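# Move the cardboard box from the desk to the counter

## Task

Pick up the small cardboard box on the desk and set it down on this room's counter, without disturbing the stacked cartons. Only if those cartons cut off every route to the counter, set the box on top of the coffee table instead. At the end the coffee table must be standing upright, the robot must not have fallen or be left leaning, and the box must rest there by itself, not held up by the robot.

## Robot and tools

ROBOT. A Hello Robot Stretch 4, about 1.6 m tall, with one arm. It has an omni-wheel base (rim within 0.23 m of the base origin), a lift on a vertical mast, an arm that telescopes forward, a three-joint wrist (yaw, pitch, roll) and a two-finger gripper. Loose objects may occasionally get nudged by an outside push.

FRAMES. Base frame: origin on the floor below the base centre, x forward, y left, z up. hand_pose is reported in this frame as a point between the open fingertips; with all wrist joints at 0 its axes line up with the base frame. The printed hand position may be somewhat wrong. The odometry frame is the base frame where the scene began; base_odometry counts wheel turns only (slip counts as motion), heading in radians from -3.142 to 3.142, positive left.

execute_actions. Argument "actions": a list holding one action, or empty to just read state and images. Argument "cameras": list of names from head_camera, head_left_camera, head_right_camera, wrist_camera, all; omitted, null or ["all"] gives all, [] gives none, an unknown name rejects the call. An action contains "base", "joints", or both, plus optional "pace" and "contact_limits"; or only "end_of_arm". Everything in one action starts at once and may finish at different times.
- base: one command only, each a relative offset from where the base last reported itself. {"translate_m": d} drives straight, metres, forward positive, -2 to 2. {"strafe_m": d} slides sideways, metres, left positive, -2 to 2. {"rotate_rad": d} spins in place, radians, counter-clockwise (left) positive, -3.2 to 3.2.
- joints: a dictionary of absolute joint targets by name (not offsets). lift_m 0 to 1.2 m; arm_m 0 to 0.55 m extension; wrist_yaw_rad -1.134 to 4.276 (0 pointing forward, positive turns left, 3.14 tucked back, above 3.4 may collide with the arm); wrist_pitch_rad -1.117 to 4.259 (0 level, 1.57 pointing down); wrist_roll_rad -1.117 to 4.259 (0 keeps fingers level, positive turns clockwise as seen from behind the hand); gripper_m -0.038 to 0.141, the fingertip gap in metres, negative means fingers squeeze each other. Done tolerances: lift and arm ±0.004, yaw and roll ±0.02, pitch ±0.05, gripper ±0.004. Out-of-range joint targets are clipped and reported; any other bad value or unknown key rejects the whole call with no motion. One action runs at most 15 s.
- pace: "slow", "default", "fast" or "max"; base up to 0.1/0.3/0.4/0.6 m/s and 1/2/3/4 rad/s respectively, further capped when lift_m is above 0.2 (down to 0.3 m/s and 1 rad/s at 1.2).
- contact_limits: only {"arm_m": v}, v from 0 (stop at the lightest touch) to 0.75 (firmest); default 0.5.
- end_of_arm: "enable_torque" re-powers any wrist or gripper motor that shut itself off.
A part left out of an action may still be driving toward an earlier target without its status showing it. If any result reports a stop, later execute_actions, wait and finished_scene calls in that same reply are skipped.

wait: {"seconds": 0 to 10}; commands nothing, returns state and images.
zoom_image: {"camera": name, "region": [x0, y0, x1, y1]} in pixels of that camera's most recent full image, top-left origin, at most 504 by 504.
finished_scene: {"scene": n} with the current scene's number; ends it irreversibly after the last command is held and reports success. Replying with no tool call ends everything.

CAMERAS. head_camera (420x560) sits atop the mast looking forward and down; turn the base to look around. head_left_camera and head_right_camera (420x672 fisheyes) look more steeply down and show the base and arm. wrist_camera (616x392) looks along the fingers, with the tips near the bottom of its picture.

RESULT LINES. lidar_m: 12 rough distances in metres, one per 30-degree sector, first straight ahead then counter-clockwise (4th left, 7th behind, 10th right); "-" means nothing seen or closer than 0.25 m. It sees from roughly 0.15 m up to robot height, so table tops register; it can miss glass, thin legs and much behind the robot. wrist_depth_mm: 7x7 grid of depths, 100 to 2000 mm, "-" if unreadable; shows the robot's own body. turned_by_wheels vs turned_by_imu: a gap over about 0.1 rad suggests a collision or slip, and the heading error is about their difference. base_tilt in degrees (forward, right positive), with a constant bias up to about 1.5. base_status and joint_status: "done"; "off_target" (stopped short, may still push); "contact_stop_at_<key>" (hit something; that part goes slack, a slack lift can sink, slack wheels can roll); "limit_stop_at_<name>" including own_body (self-collision guard, common with pitch below -0.2 plus roll below -0.4 or above 4) and tilt (lean over 6 degrees: lift, arm and wheels go slack until it eases); "time_out"; "torque_fault" (wrist motor overloaded, goes limp until enable_torque). After these a part drops its target and holds where it is unless slack; moving it again restores holding. on_its_own lists what the call did not command; "held at" is a held target, not the position. motor_effort: percent of max, positive toward larger joint values, peak in brackets, noisy with a fixed bias; an effort outside its rest range suggests pushing or carrying. For wheel_0, wheel_1, wheel_2, positive turns the base right.

GRIPPING. Command gripper_m smaller than the object width; deeper squeezes pull it toward the wrist by up to a third of the shortfall. Position and "done" do not prove a grasp; at commands of 0 or more, a firm grip shows as an effort change. Stuck fingertips on a surface: raise the lift.

CAUTIONS. To unfold at the start, send lift_m 0.4 with wrist_yaw_rad 0 together. Avoid driving or turning with over 1 kg held and arm_m above 0.2, especially at fast paces; avoid sustained pushes or pulls with a raised gripper or high contact limit, as the robot can tip. Avoid drops, slams and hard shoves; a level gripper carrying over about 2 kg can fault the wrist. Shorter robot motion time is better.

Each tool is called after ">>>" by a JSON object that holds its "name" and its "arguments", one argument or row to a line.

## Session

>>> {"name": "execute_actions", "arguments": {
  "actions": []
}}

Scene clock: 0.00 s.
base_odometry: x=+0.000 y=+0.000 heading=+0.000 (m, m, rad; odometry frame)
turned_by_wheels: +0.000 (rad since the last result)
turned_by_imu: +0.000 (rad since the last result)
base_tilt: forward=+0.6 right=-0.9 (deg)
lidar_m: 0.89 1.16 2.61 1.47 1.04 1.00 1.05 1.17 1.08 1.12 1.04 1.02
base_status: not commanded
joint_positions: lift_m=+0.290 arm_m=-0.001 wrist_yaw_rad=+3.109 wrist_pitch_rad=+0.001 wrist_roll_rad=-0.014 gripper_m=+0.057
joint_status: not commanded
motor_effort: lift_m=+21 arm_m=-1 wrist_yaw_rad=+0 wrist_pitch_rad=-7 wrist_roll_rad=-1 gripper_m=+0 wheel_0=+0 wheel_1=+1 wheel_2=+1 (%)
hand_pose: x=-0.1155 y=+0.0969 z=+0.4682 quat_wxyz=(+0.016, -0.001, -0.007, +1.000) (m; base frame)
wrist_depth_mm: - 146 1025 1499 1537 976 891 / - 120 157 1336 1308 1160 1205 / - 116 147 1464 1098 976 1229 / - 129 183 1464 1118 991 1182 / 209 1255 1756 1397 1308 1308 1229 / 223 1336 224 1255 207 1078 1205 / 226 1160 1160 148 1042 931 991
pictures: head_camera, head_left_camera, head_right_camera, wrist_camera
Images, in order (width x height): head_camera 420x560, head_left_camera 420x672, head_right_camera 420x672, wrist_camera 616x392.

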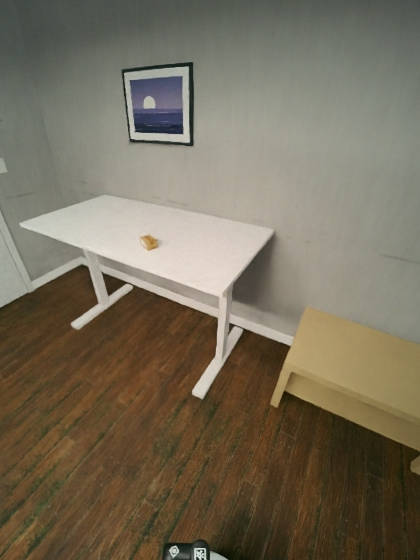

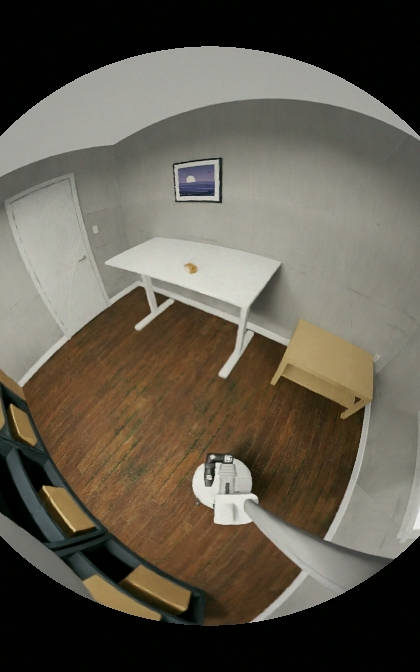

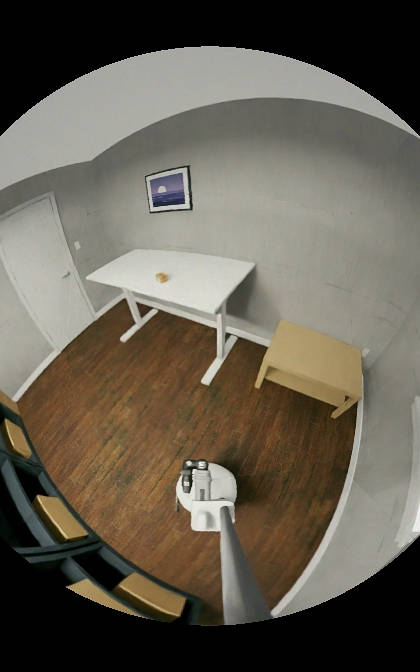

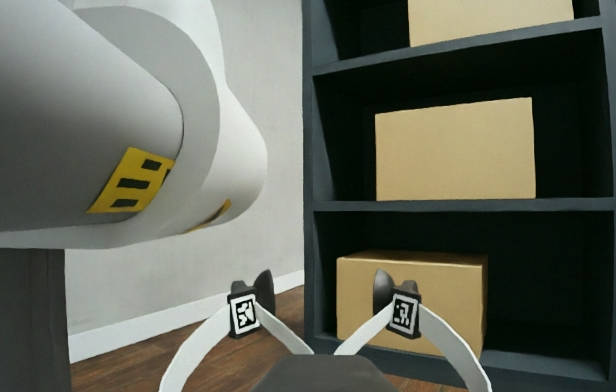

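>>> {"name": "execute_actions", "arguments": {
  "actions": [
    {"base":{"rotate_rad":1.6},"joints":{"lift_m":0.8,"wrist_yaw_rad":0,"gripper_m":0.13},"pace":"fast"}
  ]
}}

Scene clock: 2.63 s.
base_odometry: x=+0.000 y=+0.000 heading=+1.599 (m, m, rad; odometry frame)
turned_by_wheels: +1.599 (rad since the last result)
turned_by_imu: +1.613 (rad since the last result)
base_tilt: forward=+0.7 right=-1.0 (deg)
lidar_m: 1.44 1.05 1.00 1.04 1.17 1.10 1.14 1.04 1.00 0.89 1.17 2.60
base_status: done
joint_positions: lift_m=+0.800 arm_m=-0.001 wrist_yaw_rad=+0.000 wrist_pitch_rad=+0.001 wrist_roll_rad=-0.014 gripper_m=+0.130
joint_status: all done
motor_effort: lift_m=+24(24) arm_m=-1(1) wrist_yaw_rad=-2(7) wrist_pitch_rad=-6(6) wrist_roll_rad=-1(1) gripper_m=+0(4) wheel_0=-4(10) wheel_1=-3(11) wheel_2=-4(15) (%)
hand_pose: x=+0.4585 y=-0.0873 z=+0.9775 quat_wxyz=(+1.000, -0.007, +0.001, +0.000) (m; base frame)
wrist_depth_mm: 1042 1464 1537 - - - 1863 / 1078 1138 1430 - - - 1921 / 891 1060 1499 - - - 1921 / 891 1025 1366 1808 - - 1921 / 1160 1464 1499 1983 - - 1921 / 1205 1366 217 1921 - 216 1863 / 1118 1078 1397 149 - - 1863
pictures: head_camera, head_left_camera, head_right_camera, wrist_camera
Images, in order (width x height): head_camera 420x560, head_left_camera 420x672, head_right_camera 420x672, wrist_camera 616x392.

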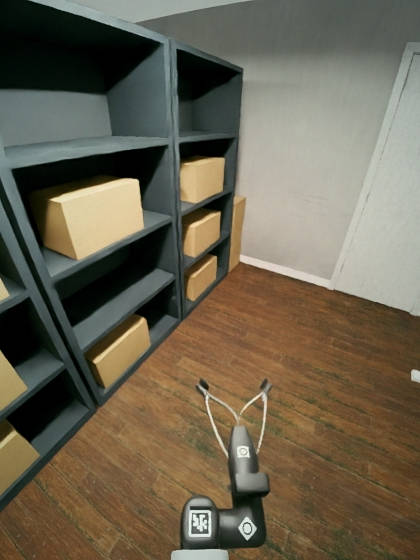

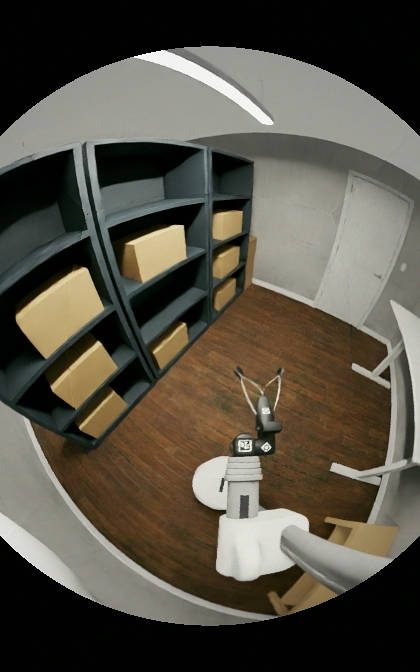

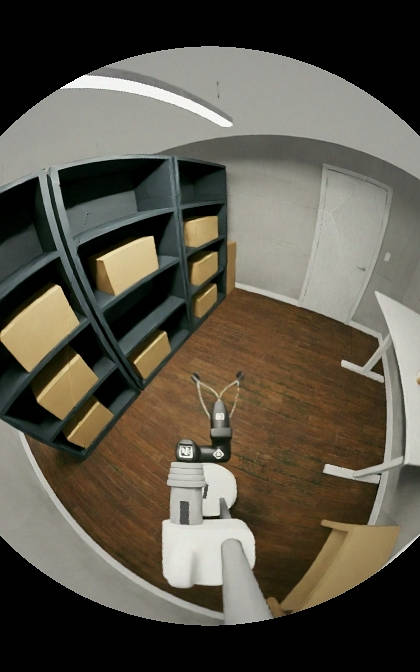

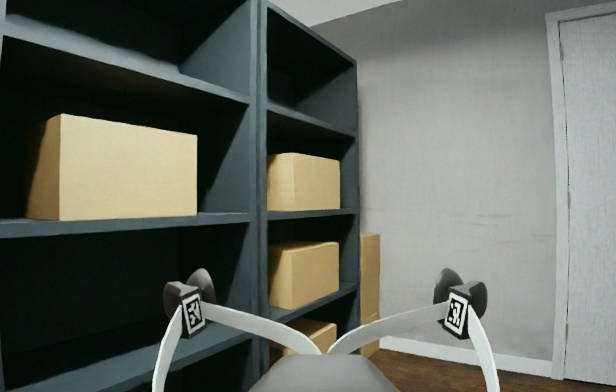

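>>> {"name": "execute_actions", "arguments": {
  "actions": [
    {"base":{"rotate_rad":1.3},"pace":"fast"}
  ]
}}

Scene clock: 4.63 s.
base_odometry: x=+0.000 y=+0.000 heading=+2.898 (m, m, rad; odometry frame)
turned_by_wheels: +1.299 (rad since the last result)
turned_by_imu: +1.310 (rad since the last result)
base_tilt: forward=+0.5 right=-1.0 (deg)
lidar_m: 1.01 1.32 1.09 1.09 1.17 1.02 0.89 0.93 1.69 2.07 1.17 0.99
base_status: done
joint_positions: lift_m=+0.800 arm_m=-0.001 wrist_yaw_rad=+0.000 wrist_pitch_rad=+0.001 wrist_roll_rad=-0.014 gripper_m=+0.130
joint_status: not commanded
motor_effort: lift_m=+22(24) arm_m=-1(1) wrist_yaw_rad=-1(1) wrist_pitch_rad=-5(5) wrist_roll_rad=-2(3) gripper_m=+3(1) wheel_0=-4(11) wheel_1=-2(9) wheel_2=-3(14) (%)
hand_pose: x=+0.4585 y=-0.0874 z=+0.9777 quat_wxyz=(+1.000, -0.007, +0.001, +0.000) (m; base frame)
wrist_depth_mm: 1182 1499 904 842 809 798 778 / 1138 1499 991 1205 976 960 750 / 1182 1464 1008 1229 759 707 676 / 1138 1464 976 1255 750 715 676 / 1138 1499 931 1229 1160 1078 842 / 1138 1397 217 891 768 216 866 / 1138 1397 1060 149 750 715 854
pictures: head_camera, head_left_camera, head_right_camera, wrist_camera
Images, in order (width x height): head_camera 420x560, head_left_camera 420x672, head_right_camera 420x672, wrist_camera 616x392.

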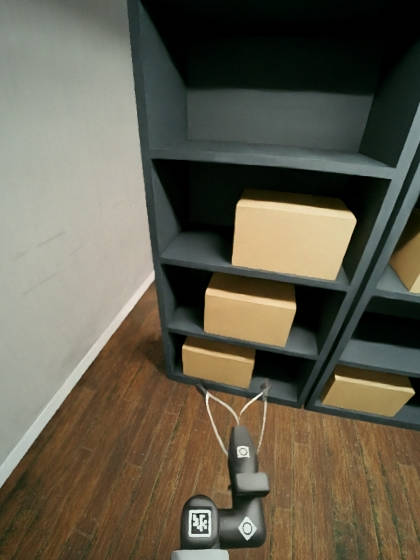

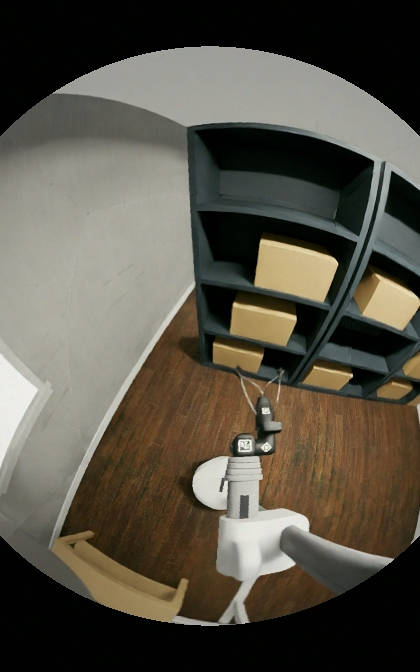

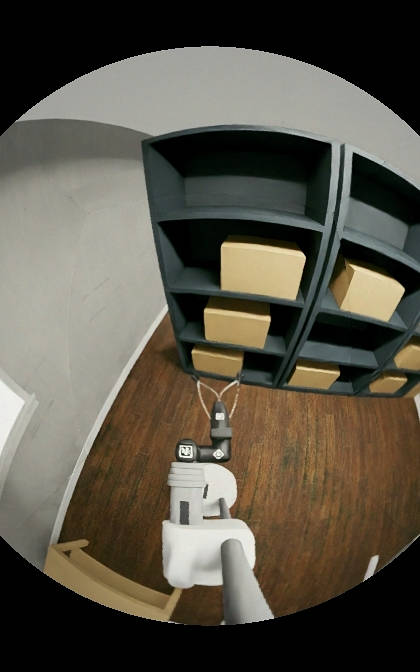

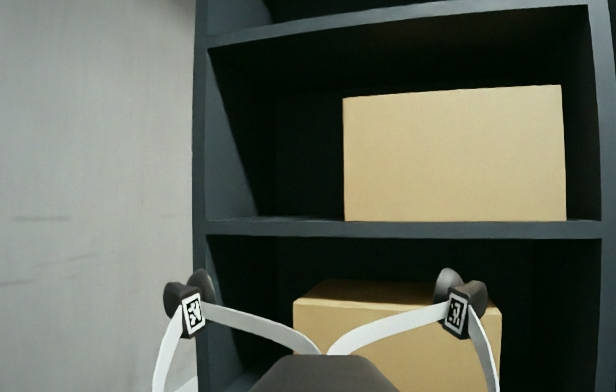

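>>> {"name": "execute_actions", "arguments": {
  "actions": [
    {"base":{"rotate_rad":2.88},"pace":"fast"}
  ],
  "cameras": ["head_camera"]
}}

>>> {"name": "execute_actions", "arguments": {
  "actions": [
    {"base":{"strafe_m":0.9},"joints":{"wrist_pitch_rad":0.5},"pace":"fast"}
  ]
}}

Scene clock: 7.60 s.
base_odometry: x=+0.000 y=+0.000 heading=-0.506 (m, m, rad; odometry frame)
turned_by_wheels: +2.879 (rad since the last result)
turned_by_imu: +2.905 (rad since the last result)
base_tilt: forward=+0.7 right=-1.0 (deg)
lidar_m: 1.01 0.88 1.13 2.62 1.48 1.06 1.02 1.02 1.18 1.08 1.13 1.06
base_status: done
joint_positions: lift_m=+0.800 arm_m=-0.001 wrist_yaw_rad=+0.000 wrist_pitch_rad=+0.001 wrist_roll_rad=-0.014 gripper_m=+0.130
joint_status: not commanded
motor_effort: lift_m=+22(22) arm_m=-1(1) wrist_yaw_rad=-2(1) wrist_pitch_rad=-7(5) wrist_roll_rad=-2(1) gripper_m=+3(0) wheel_0=-5(8) wheel_1=-4(10) wheel_2=-5(11) (%)
hand_pose: x=+0.4585 y=-0.0874 z=+0.9777 quat_wxyz=(+1.000, -0.007, +0.001, +0.000) (m; base frame)
wrist_depth_mm: 1397 1366 1397 1366 1366 1366 1336 / 1366 1397 1336 1366 1366 1366 1366 / 1366 1366 1366 1366 1336 1336 1366 / 1366 1397 1366 1366 1336 1366 1308 / 778 1138 1366 1336 1336 1336 1336 / 1397 1397 217 1366 1336 216 1336 / 1336 1397 1366 149 1255 1229 1336
pictures: head_camera
Images, in order (width x height): head_camera 420x560.

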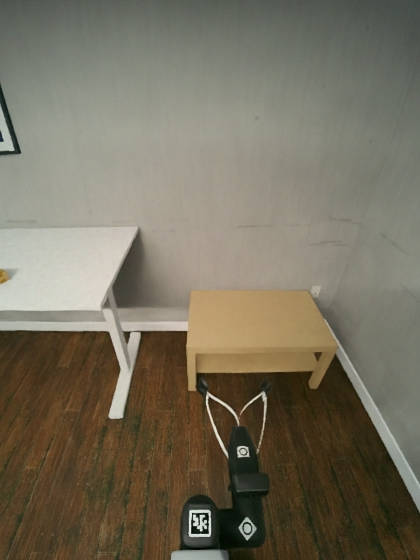

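Scene clock: 11.13 s.
base_odometry: x=+0.436 y=+0.787 heading=-0.506 (m, m, rad; odometry frame)
turned_by_wheels: +0.000 (rad since the last result)
turned_by_imu: -0.001 (rad since the last result)
base_tilt: forward=+0.6 right=-0.9 (deg)
lidar_m: 0.77 0.81 1.09 1.71 1.51 1.09 1.03 1.05 1.44 1.98 1.42 0.81
base_status: done
joint_positions: lift_m=+0.800 arm_m=-0.001 wrist_yaw_rad=+0.000 wrist_pitch_rad=+0.502 wrist_roll_rad=-0.014 gripper_m=+0.130
joint_status: all done
motor_effort: lift_m=+22(22) arm_m=-1(1) wrist_yaw_rad=-1(2) wrist_pitch_rad=-3(5) wrist_roll_rad=-2(3) gripper_m=+1(0) wheel_0=-2(14) wheel_1=+0(14) wheel_2=+0(5) (%)
hand_pose: x=+0.4229 y=-0.0874 z=+0.8393 quat_wxyz=(+0.969, -0.007, +0.248, +0.002) (m; base frame)
wrist_depth_mm: 1182 1182 707 609 750 647 1160 / 1281 1281 1281 1308 1281 1255 1255 / 1397 1397 1397 1366 1366 1397 1366 / 1499 1499 1499 1499 1499 1464 1182 / 1576 1618 1618 1576 1576 1537 1336 / 1281 1336 217 1366 1229 216 1118 / 1138 1118 1138 149 1118 1098 1078
pictures: head_camera, head_left_camera, head_right_camera, wrist_camera
Images, in order (width x height): head_camera 420x560, head_left_camera 420x672, head_right_camera 420x672, wrist_camera 616x392.

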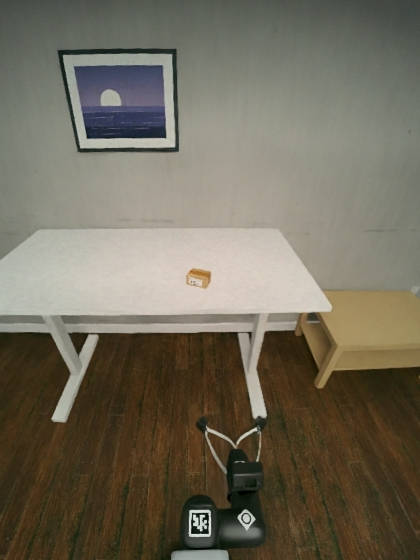

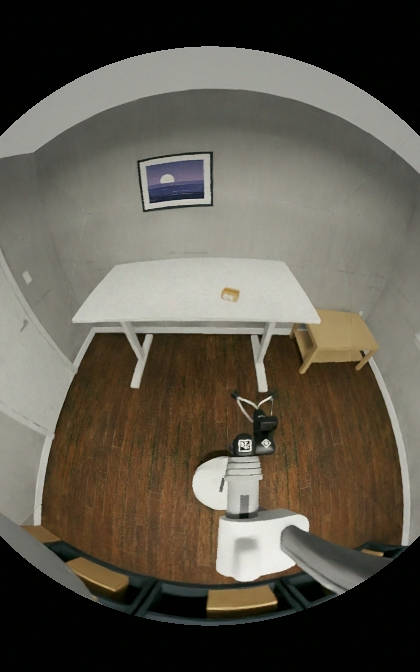

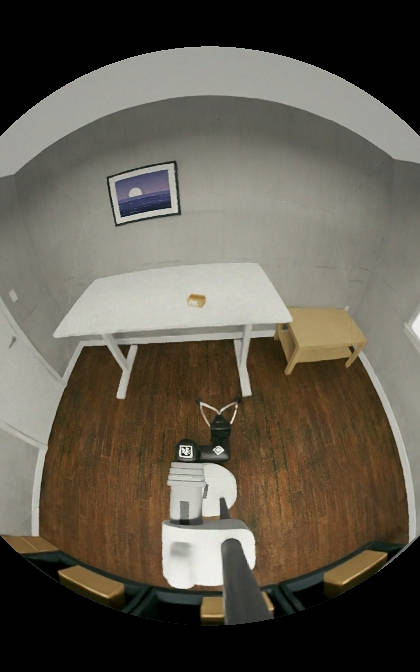

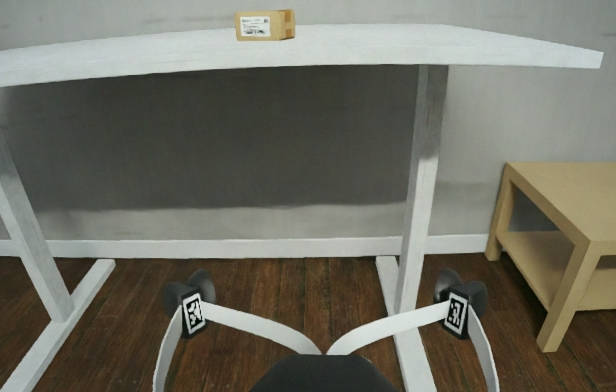

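>>> {"name": "execute_actions", "arguments": {
  "actions": [
    {"base":{"strafe_m":0.13},"joints":{"lift_m":0.98,"gripper_m":0.141},"pace":"fast"}
  ],
  "cameras": []
}}

>>> {"name": "execute_actions", "arguments": {
  "actions": [
    {"base":{"translate_m":0.25},"joints":{"arm_m":0.1},"pace":"fast"}
  ],
  "cameras": ["head_camera","wrist_camera"]
}}

Scene clock: 13.00 s.
base_odometry: x=+0.499 y=+0.901 heading=-0.506 (m, m, rad; odometry frame)
turned_by_wheels: +0.000 (rad since the last result)
turned_by_imu: +0.000 (rad since the last result)
base_tilt: forward=+0.7 right=-0.9 (deg)
lidar_m: 0.77 0.80 1.08 1.58 1.52 1.08 1.02 1.07 1.44 2.11 1.44 0.80
base_status: done
joint_positions: lift_m=+0.980 arm_m=-0.001 wrist_yaw_rad=+0.000 wrist_pitch_rad=+0.502 wrist_roll_rad=-0.014 gripper_m=+0.141
joint_status: all done
motor_effort: lift_m=+23(25) arm_m=-1(1) wrist_yaw_rad=-1(1) wrist_pitch_rad=-5(5) wrist_roll_rad=-1(2) gripper_m=+0(2) wheel_0=+0(18) wheel_1=+2(14) wheel_2=+0(4) (%)
hand_pose: x=+0.4229 y=-0.0874 z=+1.0192 quat_wxyz=(+0.969, -0.007, +0.248, +0.002) (m; base frame)
wrist_depth_mm: 1205 1229 1229 1160 1205 1182 1182 / 1255 1255 1255 1160 1138 1229 1281 / 759 741 715 691 683 676 668 / 991 1464 1464 1499 1464 1430 1397 / 1160 1661 1618 1576 1618 1576 1499 / 1499 1464 219 1618 1499 208 1366 / 1366 1308 1336 148 1308 1308 1308
pictures: none
No camera images: the call's "cameras" was empty. Leave "cameras" out to get every camera's image.

Scene clock: 15.10 s.
base_odometry: x=+0.718 y=+0.780 heading=-0.506 (m, m, rad; odometry frame)
turned_by_wheels: +0.000 (rad since the last result)
turned_by_imu: -0.001 (rad since the last result)
base_tilt: forward=+0.6 right=-0.8 (deg)
lidar_m: 0.52 0.55 0.74 1.58 1.67 1.35 1.28 1.33 1.77 2.09 0.79 0.58
base_status: done
joint_positions: lift_m=+0.980 arm_m=+0.099 wrist_yaw_rad=+0.000 wrist_pitch_rad=+0.502 wrist_roll_rad=-0.014 gripper_m=+0.141
joint_status: all done
motor_effort: lift_m=+23(23) arm_m=+5(8) wrist_yaw_rad=-2(1) wrist_pitch_rad=-5(7) wrist_roll_rad=-2(2) gripper_m=+0(1) wheel_0=+4(10) wheel_1=+3(10) wheel_2=-3(9) (%)
hand_pose: x=+0.5228 y=-0.0874 z=+1.0192 quat_wxyz=(+0.969, -0.007, +0.248, +0.002) (m; base frame)
wrist_depth_mm: 891 904 891 891 891 878 866 / 960 946 946 946 946 931 917 / 750 715 699 691 668 668 661 / 512 504 496 439 436 473 466 / 387 384 382 377 370 370 364 / 309 298 219 309 306 209 293 / 276 274 276 149 270 271 268
pictures: head_camera, wrist_camera
Images, in order (width x height): head_camera 420x560, wrist_camera 616x392.

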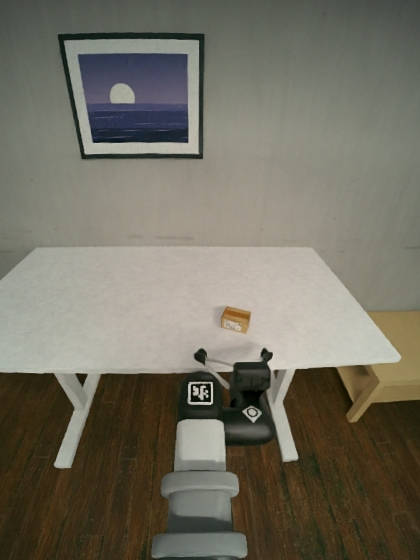

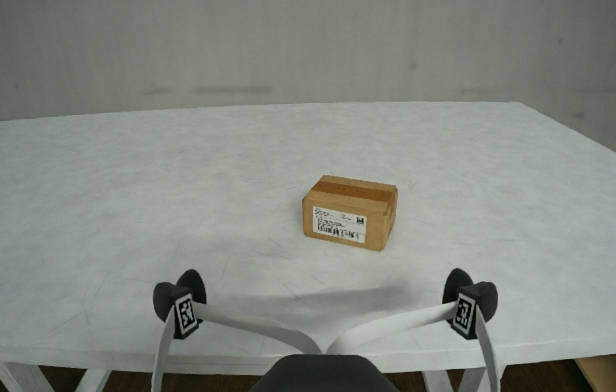

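>>> {"name": "execute_actions", "arguments": {
  "actions": [
    {"base":{"strafe_m":-0.03},"joints":{"arm_m":0.2,"lift_m":0.93}}
  ],
  "cameras": ["wrist_camera"]
}}

Scene clock: 22.50 s.
base_odometry: x=+0.703 y=+0.754 heading=-0.505 (m, m, rad; odometry frame)
turned_by_wheels: +0.000 (rad since the last result)
turned_by_imu: -0.001 (rad since the last result)
base_tilt: forward=+0.7 right=-1.0 (deg)
lidar_m: 0.53 0.55 0.74 1.62 1.70 1.35 1.28 1.32 1.77 2.06 0.79 0.57
base_status: done
joint_positions: lift_m=+0.930 arm_m=+0.199 wrist_yaw_rad=+0.000 wrist_pitch_rad=+0.501 wrist_roll_rad=-0.014 gripper_m=+0.141
joint_status: all done
motor_effort: lift_m=+17(24) arm_m=+6(7) wrist_yaw_rad=-1(0) wrist_pitch_rad=-3(6) wrist_roll_rad=-2(1) gripper_m=+0(0) wheel_0=+3(10) wheel_1=-2(10) wheel_2=+0(0) (%)
hand_pose: x=+0.6228 y=-0.0875 z=+0.9699 quat_wxyz=(+0.969, -0.007, +0.248, +0.002) (m; base frame)
wrist_depth_mm: 798 798 788 798 798 778 788 / 854 842 854 820 831 820 820 / 597 569 549 539 530 525 521 / 402 394 389 277 355 373 368 / 303 303 300 273 281 290 285 / 243 235 218 243 240 207 231 / 208 204 208 151 204 198 -
pictures: wrist_camera
Images, in order (width x height): wrist_camera 616x392.

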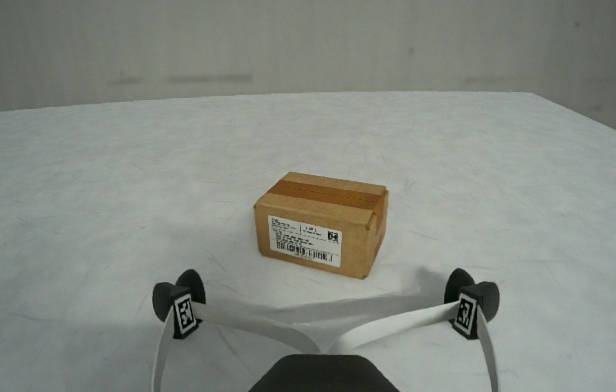

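>>> {"name": "execute_actions", "arguments": {
  "actions": [
    {"joints":{"arm_m":0.305}}
  ],
  "cameras": ["wrist_camera"]
}}

>>> {"name": "execute_actions", "arguments": {
  "actions": [
    {"joints":{"gripper_m":0.03}}
  ],
  "cameras": ["wrist_camera"]
}}

>>> {"name": "execute_actions", "arguments": {
  "actions": [
    {"joints":{"lift_m":1.0}}
  ],
  "cameras": ["wrist_camera"]
}}

Scene clock: 24.03 s.
base_odometry: x=+0.703 y=+0.754 heading=-0.505 (m, m, rad; odometry frame)
turned_by_wheels: +0.000 (rad since the last result)
turned_by_imu: -0.001 (rad since the last result)
base_tilt: forward=+0.6 right=-0.9 (deg)
lidar_m: 0.52 0.54 0.74 1.62 1.71 1.35 1.29 1.33 1.78 2.07 0.78 0.55
base_status: not commanded
joint_positions: lift_m=+0.930 arm_m=+0.304 wrist_yaw_rad=+0.000 wrist_pitch_rad=+0.501 wrist_roll_rad=-0.014 gripper_m=+0.141
joint_status: all done
motor_effort: lift_m=+17(17) arm_m=+6(7) wrist_yaw_rad=+1(1) wrist_pitch_rad=-2(4) wrist_roll_rad=-2(0) gripper_m=+0(1) wheel_0=+3(3) wheel_1=-2(2) wheel_2=+0(0) (%)
hand_pose: x=+0.7278 y=-0.0875 z=+0.9700 quat_wxyz=(+0.969, -0.007, +0.248, +0.002) (m; base frame)
wrist_depth_mm: 707 707 707 699 707 699 699 / 750 759 750 723 723 723 723 / 591 574 549 539 535 525 521 / 404 397 389 384 377 375 370 / 303 303 303 216 291 290 285 / 243 235 190 181 186 208 231 / 208 203 204 151 200 198 -
pictures: wrist_camera
Images, in order (width x height): wrist_camera 616x392.

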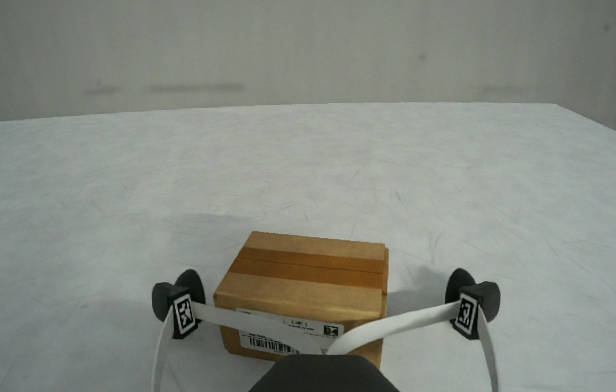

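Scene clock: 26.13 s.
base_odometry: x=+0.703 y=+0.754 heading=-0.505 (m, m, rad; odometry frame)
turned_by_wheels: +0.000 (rad since the last result)
turned_by_imu: -0.001 (rad since the last result)
base_tilt: forward=+0.7 right=-0.8 (deg)
lidar_m: 0.53 0.56 0.73 1.62 1.71 1.34 1.28 1.32 1.77 2.07 0.77 0.57
base_status: not commanded
joint_positions: lift_m=+0.930 arm_m=+0.304 wrist_yaw_rad=+0.000 wrist_pitch_rad=+0.503 wrist_roll_rad=-0.014 gripper_m=+0.031
joint_status: all done
motor_effort: lift_m=+17(17) arm_m=+6(6) wrist_yaw_rad=-3(3) wrist_pitch_rad=-7(6) wrist_roll_rad=-3(1) gripper_m=-22(25) wheel_0=+3(3) wheel_1=-2(2) wheel_2=+0(0) (%)
hand_pose: x=+0.7277 y=-0.0873 z=+0.9695 quat_wxyz=(+0.969, -0.007, +0.249, +0.002) (m; base frame)
wrist_depth_mm: 699 707 707 699 699 691 699 / 741 741 732 741 732 741 723 / 580 564 544 530 521 512 517 / 397 392 387 379 373 366 366 / 301 298 297 204 278 285 282 / 240 242 178 170 178 231 229 / 207 195 196 172 170 189 -
pictures: wrist_camera
Images, in order (width x height): wrist_camera 616x392.

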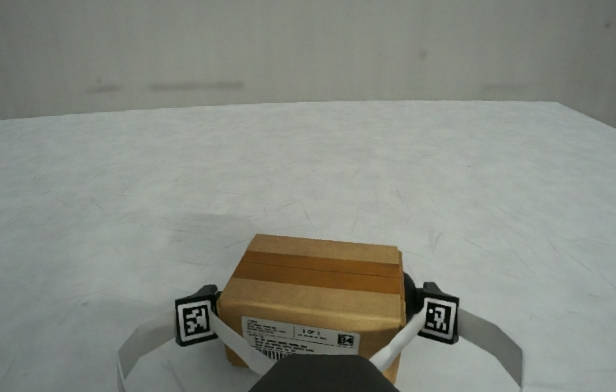

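Scene clock: 27.37 s.
base_odometry: x=+0.703 y=+0.754 heading=-0.505 (m, m, rad; odometry frame)
turned_by_wheels: +0.000 (rad since the last result)
turned_by_imu: +0.000 (rad since the last result)
base_tilt: forward=+0.6 right=-0.9 (deg)
lidar_m: 0.51 0.56 0.76 1.62 1.70 1.35 1.28 1.32 1.78 2.08 0.78 0.59
base_status: not commanded
joint_positions: lift_m=+1.000 arm_m=+0.304 wrist_yaw_rad=+0.000 wrist_pitch_rad=+0.503 wrist_roll_rad=-0.014 gripper_m=+0.031
joint_status: all done
motor_effort: lift_m=+24(25) arm_m=+6(5) wrist_yaw_rad=-1(1) wrist_pitch_rad=-8(7) wrist_roll_rad=-2(1) gripper_m=-23(24) wheel_0=+3(3) wheel_1=-2(2) wheel_2=+0(0) (%)
hand_pose: x=+0.7277 y=-0.0874 z=+1.0389 quat_wxyz=(+0.969, -0.007, +0.249, +0.002) (m; base frame)
wrist_depth_mm: 707 707 707 707 699 699 683 / 750 759 741 750 750 741 732 / 778 778 759 732 715 715 715 / 554 549 535 525 521 512 508 / 418 415 415 204 387 397 392 / 334 334 178 170 177 320 314 / 286 271 271 172 169 263 -
pictures: wrist_camera
Images, in order (width x height): wrist_camera 616x392.

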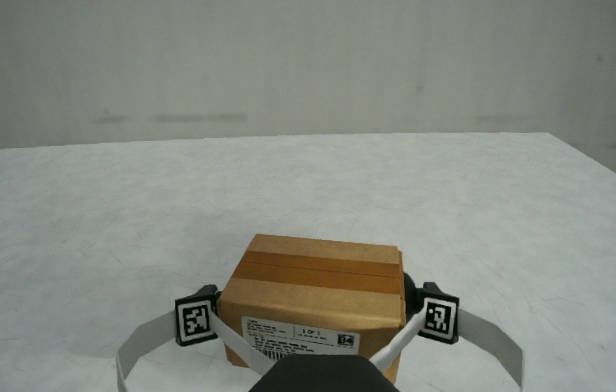

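>>> {"name": "execute_actions", "arguments": {
  "actions": [
    {"base":{"translate_m":-0.5},"joints":{"arm_m":0},"pace":"fast"}
  ],
  "cameras": []
}}

>>> {"name": "execute_actions", "arguments": {
  "actions": [
    {"base":{"rotate_rad":3.14},"pace":"fast"}
  ],
  "cameras": []
}}

>>> {"name": "execute_actions", "arguments": {
  "actions": [
    {"base":{"strafe_m":1.72},"pace":"fast"}
  ]
}}

Scene clock: 30.70 s.
base_odometry: x=+0.266 y=+0.996 heading=-0.506 (m, m, rad; odometry frame)
turned_by_wheels: +0.000 (rad since the last result)
turned_by_imu: -0.001 (rad since the last result)
base_tilt: forward=+0.6 right=-1.0 (deg)
lidar_m: 1.01 1.05 1.69 1.62 1.15 0.83 0.79 0.81 1.08 2.10 1.79 1.07
base_status: done
joint_positions: lift_m=+1.000 arm_m=+0.001 wrist_yaw_rad=+0.000 wrist_pitch_rad=+0.503 wrist_roll_rad=-0.014 gripper_m=+0.031
joint_status: all done
motor_effort: lift_m=+24(24) arm_m=-6(8) wrist_yaw_rad=-1(2) wrist_pitch_rad=-9(8) wrist_roll_rad=-1(2) gripper_m=-25(23) wheel_0=-5(9) wheel_1=-5(9) wheel_2=+3(17) (%)
hand_pose: x=+0.4246 y=-0.0875 z=+1.0389 quat_wxyz=(+0.969, -0.007, +0.249, +0.002) (m; base frame)
wrist_depth_mm: 1430 1430 1397 1464 1430 1397 1397 / 1499 1430 1336 1229 1229 1430 1499 / 917 976 931 878 1281 1708 1618 / 1708 1756 1808 1756 1708 1756 1537 / 1863 1863 1863 204 1464 1756 1308 / 1618 1537 178 170 178 1499 1430 / 1397 1308 1336 172 170 1281 1336
pictures: none
No camera images: the call's "cameras" was empty. Leave "cameras" out to get every camera's image.

Scene clock: 33.93 s.
base_odometry: x=+0.266 y=+0.996 heading=+2.633 (m, m, rad; odometry frame)
turned_by_wheels: +3.139 (rad since the last result)
turned_by_imu: +3.166 (rad since the last result)
base_tilt: forward=+0.6 right=-0.9 (deg)
lidar_m: 0.78 0.80 1.08 2.11 1.90 1.11 1.01 1.05 1.71 1.62 1.17 0.81
base_status: done
joint_positions: lift_m=+1.000 arm_m=+0.001 wrist_yaw_rad=+0.000 wrist_pitch_rad=+0.503 wrist_roll_rad=-0.014 gripper_m=+0.031
joint_status: not commanded
motor_effort: lift_m=+23(24) arm_m=-6(6) wrist_yaw_rad=-1(2) wrist_pitch_rad=-9(7) wrist_roll_rad=-1(1) gripper_m=-23(24) wheel_0=-5(11) wheel_1=-5(9) wheel_2=-4(16) (%)
hand_pose: x=+0.4247 y=-0.0874 z=+1.0389 quat_wxyz=(+0.969, -0.007, +0.249, +0.002) (m; base frame)
wrist_depth_mm: 500 500 504 891 788 500 707 / 530 530 539 917 798 530 715 / 569 569 574 580 609 574 603 / 820 1078 1138 1118 854 647 798 / 854 1078 1118 204 676 831 723 / 842 904 178 170 178 831 768 / 798 809 788 172 170 891 917
pictures: none
No camera images: the call's "cameras" was empty. Leave "cameras" out to get every camera's image.

Scene clock: 40.03 s.
base_odometry: x=-0.572 y=-0.506 heading=+2.633 (m, m, rad; odometry frame)
turned_by_wheels: +0.000 (rad since the last result)
turned_by_imu: -0.003 (rad since the last result)
base_tilt: forward=+0.6 right=-0.8 (deg)
lidar_m: 0.73 0.64 0.44 0.41 0.43 0.55 1.30 1.36 1.55 3.34 1.05 0.74
base_status: done
joint_positions: lift_m=+1.000 arm_m=+0.001 wrist_yaw_rad=+0.000 wrist_pitch_rad=+0.503 wrist_roll_rad=-0.014 gripper_m=+0.031
joint_status: not commanded
motor_effort: lift_m=+23(23) arm_m=-6(6) wrist_yaw_rad=-1(2) wrist_pitch_rad=-8(8) wrist_roll_rad=-2(0) gripper_m=-23(23) wheel_0=-2(12) wheel_1=+3(13) wheel_2=+0(3) (%)
hand_pose: x=+0.4247 y=-0.0874 z=+1.0389 quat_wxyz=(+0.969, -0.007, +0.249, +0.002) (m; base frame)
wrist_depth_mm: 732 1042 - - 517 831 647 / 715 1042 - - 549 866 647 / 723 1042 - - 564 609 609 / 715 1078 - - 585 732 723 / 707 1025 1661 204 603 715 621 / 699 931 179 170 178 661 661 / 691 854 1308 172 170 715 715
pictures: head_camera, head_left_camera, head_right_camera, wrist_camera
Images, in order (width x height): head_camera 420x560, head_left_camera 420x672, head_right_camera 420x672, wrist_camera 616x392.

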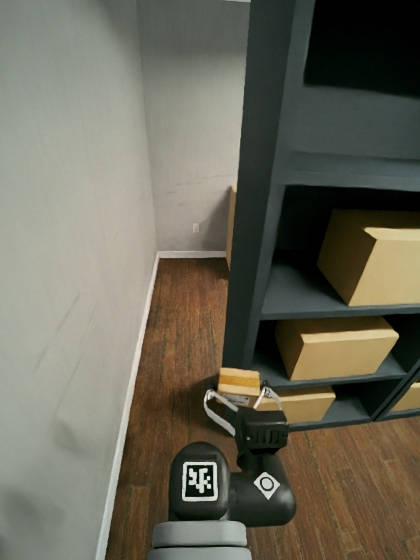

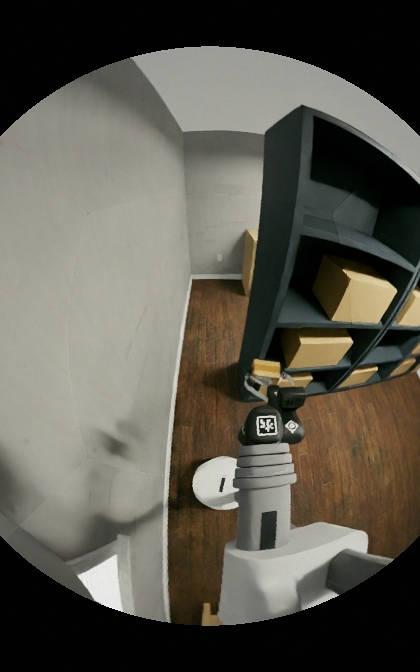

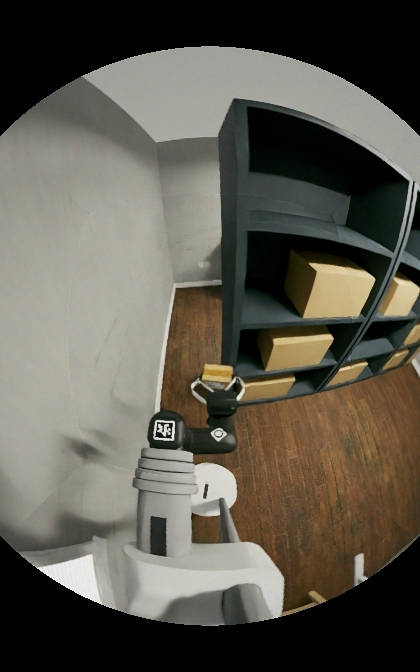

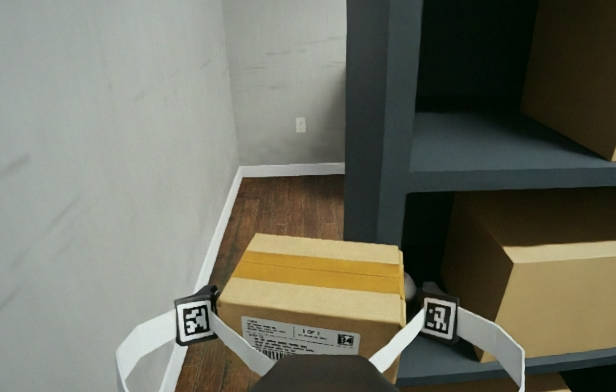

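>>> {"name": "execute_actions", "arguments": {
  "actions": [
    {"base":{"rotate_rad":-0.03}}
  ],
  "cameras": []
}}

>>> {"name": "execute_actions", "arguments": {
  "actions": [
    {"base":{"strafe_m":0.1}}
  ],
  "cameras": []
}}

>>> {"name": "execute_actions", "arguments": {
  "actions": [
    {"base":{"translate_m":0.45}}
  ]
}}

Scene clock: 41.07 s.
base_odometry: x=-0.572 y=-0.506 heading=+2.604 (m, m, rad; odometry frame)
turned_by_wheels: -0.029 (rad since the last result)
turned_by_imu: -0.030 (rad since the last result)
base_tilt: forward=+0.7 right=-1.0 (deg)
lidar_m: 0.73 0.64 0.44 0.41 0.41 0.51 1.16 1.35 1.56 3.34 1.08 0.74
base_status: done
joint_positions: lift_m=+1.000 arm_m=+0.001 wrist_yaw_rad=+0.000 wrist_pitch_rad=+0.503 wrist_roll_rad=-0.014 gripper_m=+0.031
joint_status: not commanded
motor_effort: lift_m=+23(23) arm_m=-5(6) wrist_yaw_rad=-1(2) wrist_pitch_rad=-8(8) wrist_roll_rad=-2(2) gripper_m=-22(25) wheel_0=+4(6) wheel_1=+5(8) wheel_2=+5(7) (%)
hand_pose: x=+0.4247 y=-0.0874 z=+1.0389 quat_wxyz=(+0.969, -0.007, +0.249, +0.002) (m; base frame)
wrist_depth_mm: 778 1160 - - 500 842 615 / 750 1138 - - 521 878 609 / 750 1138 - - 549 609 574 / 750 1138 - - 539 732 768 / 741 1138 1808 204 597 699 640 / 723 1008 178 170 177 668 683 / 723 904 1308 172 170 723 741
pictures: none
No camera images: the call's "cameras" was empty. Leave "cameras" out to get every camera's image.

Scene clock: 42.53 s.
base_odometry: x=-0.623 y=-0.592 heading=+2.604 (m, m, rad; odometry frame)
turned_by_wheels: +0.000 (rad since the last result)
turned_by_imu: +0.000 (rad since the last result)
base_tilt: forward=+0.7 right=-0.9 (deg)
lidar_m: 0.89 0.51 0.34 0.31 0.32 0.39 0.88 1.36 1.62 3.44 1.06 0.77
base_status: done
joint_positions: lift_m=+1.000 arm_m=+0.001 wrist_yaw_rad=+0.000 wrist_pitch_rad=+0.503 wrist_roll_rad=-0.014 gripper_m=+0.031
joint_status: not commanded
motor_effort: lift_m=+23(23) arm_m=-6(6) wrist_yaw_rad=-2(2) wrist_pitch_rad=-8(7) wrist_roll_rad=-1(2) gripper_m=-22(24) wheel_0=-3(10) wheel_1=+3(12) wheel_2=+0(4) (%)
hand_pose: x=+0.4247 y=-0.0874 z=+1.0389 quat_wxyz=(+0.969, -0.007, +0.249, +0.002) (m; base frame)
wrist_depth_mm: 627 931 - - 654 439 831 / 609 917 - - 683 798 741 / 615 917 - - 707 559 609 / 609 917 1983 - 732 732 723 / 603 904 1464 205 574 809 654 / 597 820 179 170 178 750 676 / 591 732 1229 172 169 723 732
pictures: none
No camera images: the call's "cameras" was empty. Leave "cameras" out to get every camera's image.

Scene clock: 45.50 s.
base_odometry: x=-1.009 y=-0.362 heading=+2.605 (m, m, rad; odometry frame)
turned_by_wheels: +0.000 (rad since the last result)
turned_by_imu: -0.002 (rad since the last result)
base_tilt: forward=+0.5 right=-0.9 (deg)
lidar_m: 1.88 0.57 0.37 0.35 0.35 0.46 0.97 1.81 2.09 1.40 0.40 0.36
base_status: done
joint_positions: lift_m=+1.000 arm_m=+0.001 wrist_yaw_rad=+0.000 wrist_pitch_rad=+0.503 wrist_roll_rad=-0.014 gripper_m=+0.031
joint_status: not commanded
motor_effort: lift_m=+23(23) arm_m=-5(5) wrist_yaw_rad=+0(1) wrist_pitch_rad=-9(8) wrist_roll_rad=-1(1) gripper_m=-26(22) wheel_0=+4(11) wheel_1=+5(10) wheel_2=-3(11) (%)
hand_pose: x=+0.4247 y=-0.0874 z=+1.0389 quat_wxyz=(+0.969, -0.007, +0.249, +0.002) (m; base frame)
wrist_depth_mm: 676 1025 1983 1921 1983 283 - / 661 991 - - 1618 290 218 / 661 991 - - 1661 297 216 / 654 976 - - 1808 303 220 / 647 976 1618 204 473 304 221 / 640 878 178 170 178 266 228 / 634 798 1308 172 170 283 -
pictures: head_camera, head_left_camera, head_right_camera, wrist_camera
Images, in order (width x height): head_camera 420x560, head_left_camera 420x672, head_right_camera 420x672, wrist_camera 616x392.

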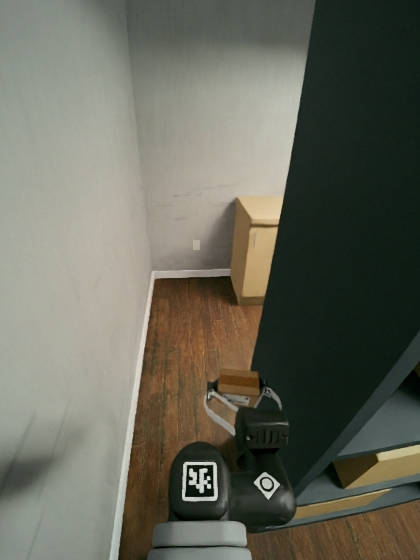

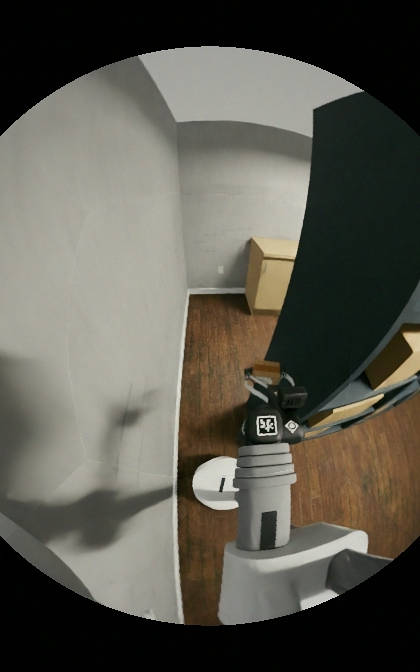

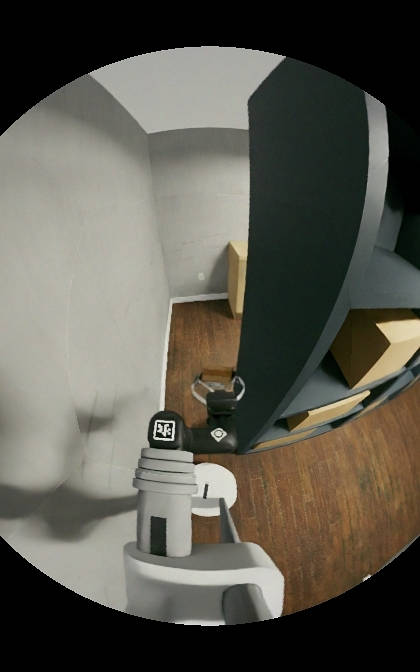

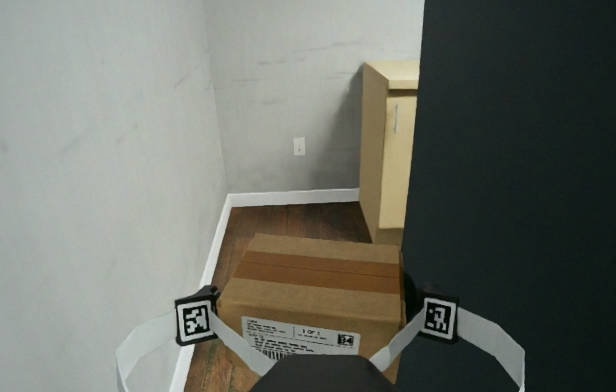

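>>> {"name": "execute_actions", "arguments": {
  "actions": [
    {"base":{"rotate_rad":0.07}}
  ],
  "cameras": []
}}

>>> {"name": "execute_actions", "arguments": {
  "actions": [
    {"base":{"strafe_m":0.065}}
  ],
  "cameras": []
}}

>>> {"name": "execute_actions", "arguments": {
  "actions": [
    {"base":{"translate_m":0.25}}
  ],
  "cameras": ["head_left_camera","head_right_camera"]
}}

Scene clock: 46.50 s.
base_odometry: x=-1.009 y=-0.362 heading=+2.673 (m, m, rad; odometry frame)
turned_by_wheels: +0.069 (rad since the last result)
turned_by_imu: +0.069 (rad since the last result)
base_tilt: forward=+0.6 right=-1.0 (deg)
lidar_m: 1.45 0.53 0.37 0.34 0.36 0.51 1.26 1.84 2.25 1.01 0.35 0.38
base_status: done
joint_positions: lift_m=+1.000 arm_m=+0.001 wrist_yaw_rad=+0.000 wrist_pitch_rad=+0.503 wrist_roll_rad=-0.014 gripper_m=+0.031
joint_status: not commanded
motor_effort: lift_m=+23(23) arm_m=-5(5) wrist_yaw_rad=-1(0) wrist_pitch_rad=-8(7) wrist_roll_rad=-1(3) gripper_m=-24(25) wheel_0=-6(6) wheel_1=-4(4) wheel_2=-5(10) (%)
hand_pose: x=+0.4247 y=-0.0874 z=+1.0389 quat_wxyz=(+0.969, -0.007, +0.249, +0.002) (m; base frame)
wrist_depth_mm: 585 831 1618 1983 1921 364 - / 580 842 1618 - - 370 259 / 580 842 1618 - - 375 264 / 585 842 1618 - - 379 266 / 585 831 1281 204 1863 379 266 / 574 768 179 170 178 320 263 / 574 707 1182 172 170 340 -
pictures: none
No camera images: the call's "cameras" was empty. Leave "cameras" out to get every camera's image.

Scene clock: 47.73 s.
base_odometry: x=-1.038 y=-0.420 heading=+2.673 (m, m, rad; odometry frame)
turned_by_wheels: +0.000 (rad since the last result)
turned_by_imu: +0.000 (rad since the last result)
base_tilt: forward=+0.7 right=-0.9 (deg)
lidar_m: 1.20 0.44 0.29 0.28 0.30 0.41 0.97 1.84 2.25 1.00 0.41 0.47
base_status: done
joint_positions: lift_m=+1.000 arm_m=+0.001 wrist_yaw_rad=+0.000 wrist_pitch_rad=+0.503 wrist_roll_rad=-0.014 gripper_m=+0.031
joint_status: not commanded
motor_effort: lift_m=+23(23) arm_m=-6(5) wrist_yaw_rad=-1(1) wrist_pitch_rad=-8(7) wrist_roll_rad=-2(2) gripper_m=-24(22) wheel_0=-2(9) wheel_1=+1(11) wheel_2=+0(4) (%)
hand_pose: x=+0.4247 y=-0.0874 z=+1.0389 quat_wxyz=(+0.969, -0.007, +0.249, +0.002) (m; base frame)
wrist_depth_mm: 504 715 1336 1921 1921 1863 349 / 500 715 1366 - - 1537 357 / 500 723 1397 - - 1618 364 / 500 723 1397 - - 1708 362 / 500 715 1098 204 1863 525 366 / 492 661 178 170 177 436 362 / 496 603 1025 172 170 466 357
pictures: none
No camera images: the call's "cameras" was empty. Leave "cameras" out to get every camera's image.

Scene clock: 50.03 s.
base_odometry: x=-1.261 y=-0.307 heading=+2.674 (m, m, rad; odometry frame)
turned_by_wheels: +0.000 (rad since the last result)
turned_by_imu: -0.001 (rad since the last result)
base_tilt: forward=+0.7 right=-0.7 (deg)
lidar_m: 1.20 0.43 0.30 0.28 0.30 0.41 0.98 2.10 2.60 0.31 0.33 0.46
base_status: done
joint_positions: lift_m=+1.000 arm_m=+0.001 wrist_yaw_rad=+0.000 wrist_pitch_rad=+0.503 wrist_roll_rad=-0.014 gripper_m=+0.031
joint_status: not commanded
motor_effort: lift_m=+23(23) arm_m=-5(6) wrist_yaw_rad=-1(0) wrist_pitch_rad=-8(7) wrist_roll_rad=-2(1) gripper_m=-25(23) wheel_0=+4(10) wheel_1=+5(9) wheel_2=-4(11) (%)
hand_pose: x=+0.4247 y=-0.0874 z=+1.0389 quat_wxyz=(+0.969, -0.007, +0.249, +0.002) (m; base frame)
wrist_depth_mm: 508 715 1397 1756 1708 1708 1661 / 500 732 1397 1863 1808 1430 1430 / 504 732 1397 - 1921 1366 1336 / 504 732 1397 - - 1499 1430 / 500 715 1098 204 1708 1576 1618 / 492 661 179 170 177 1537 1537 / 500 615 1008 172 170 1255 1308
pictures: head_left_camera, head_right_camera
Images, in order (width x height): head_left_camera 420x672, head_right_camera 420x672.

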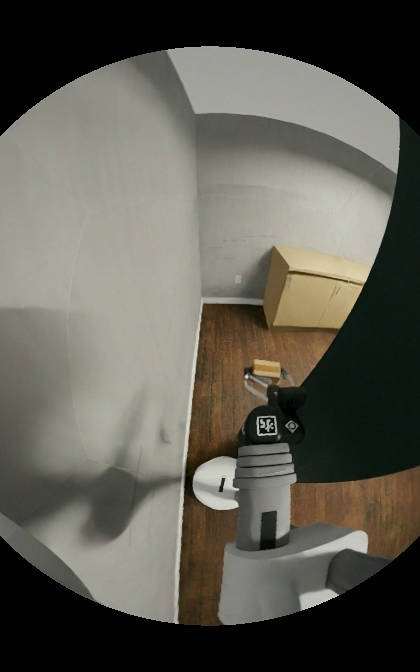

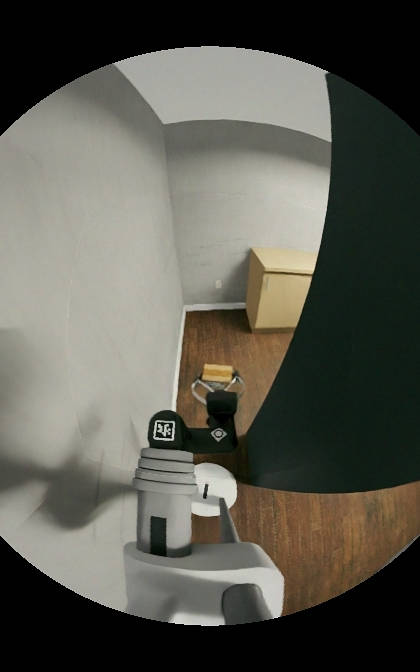

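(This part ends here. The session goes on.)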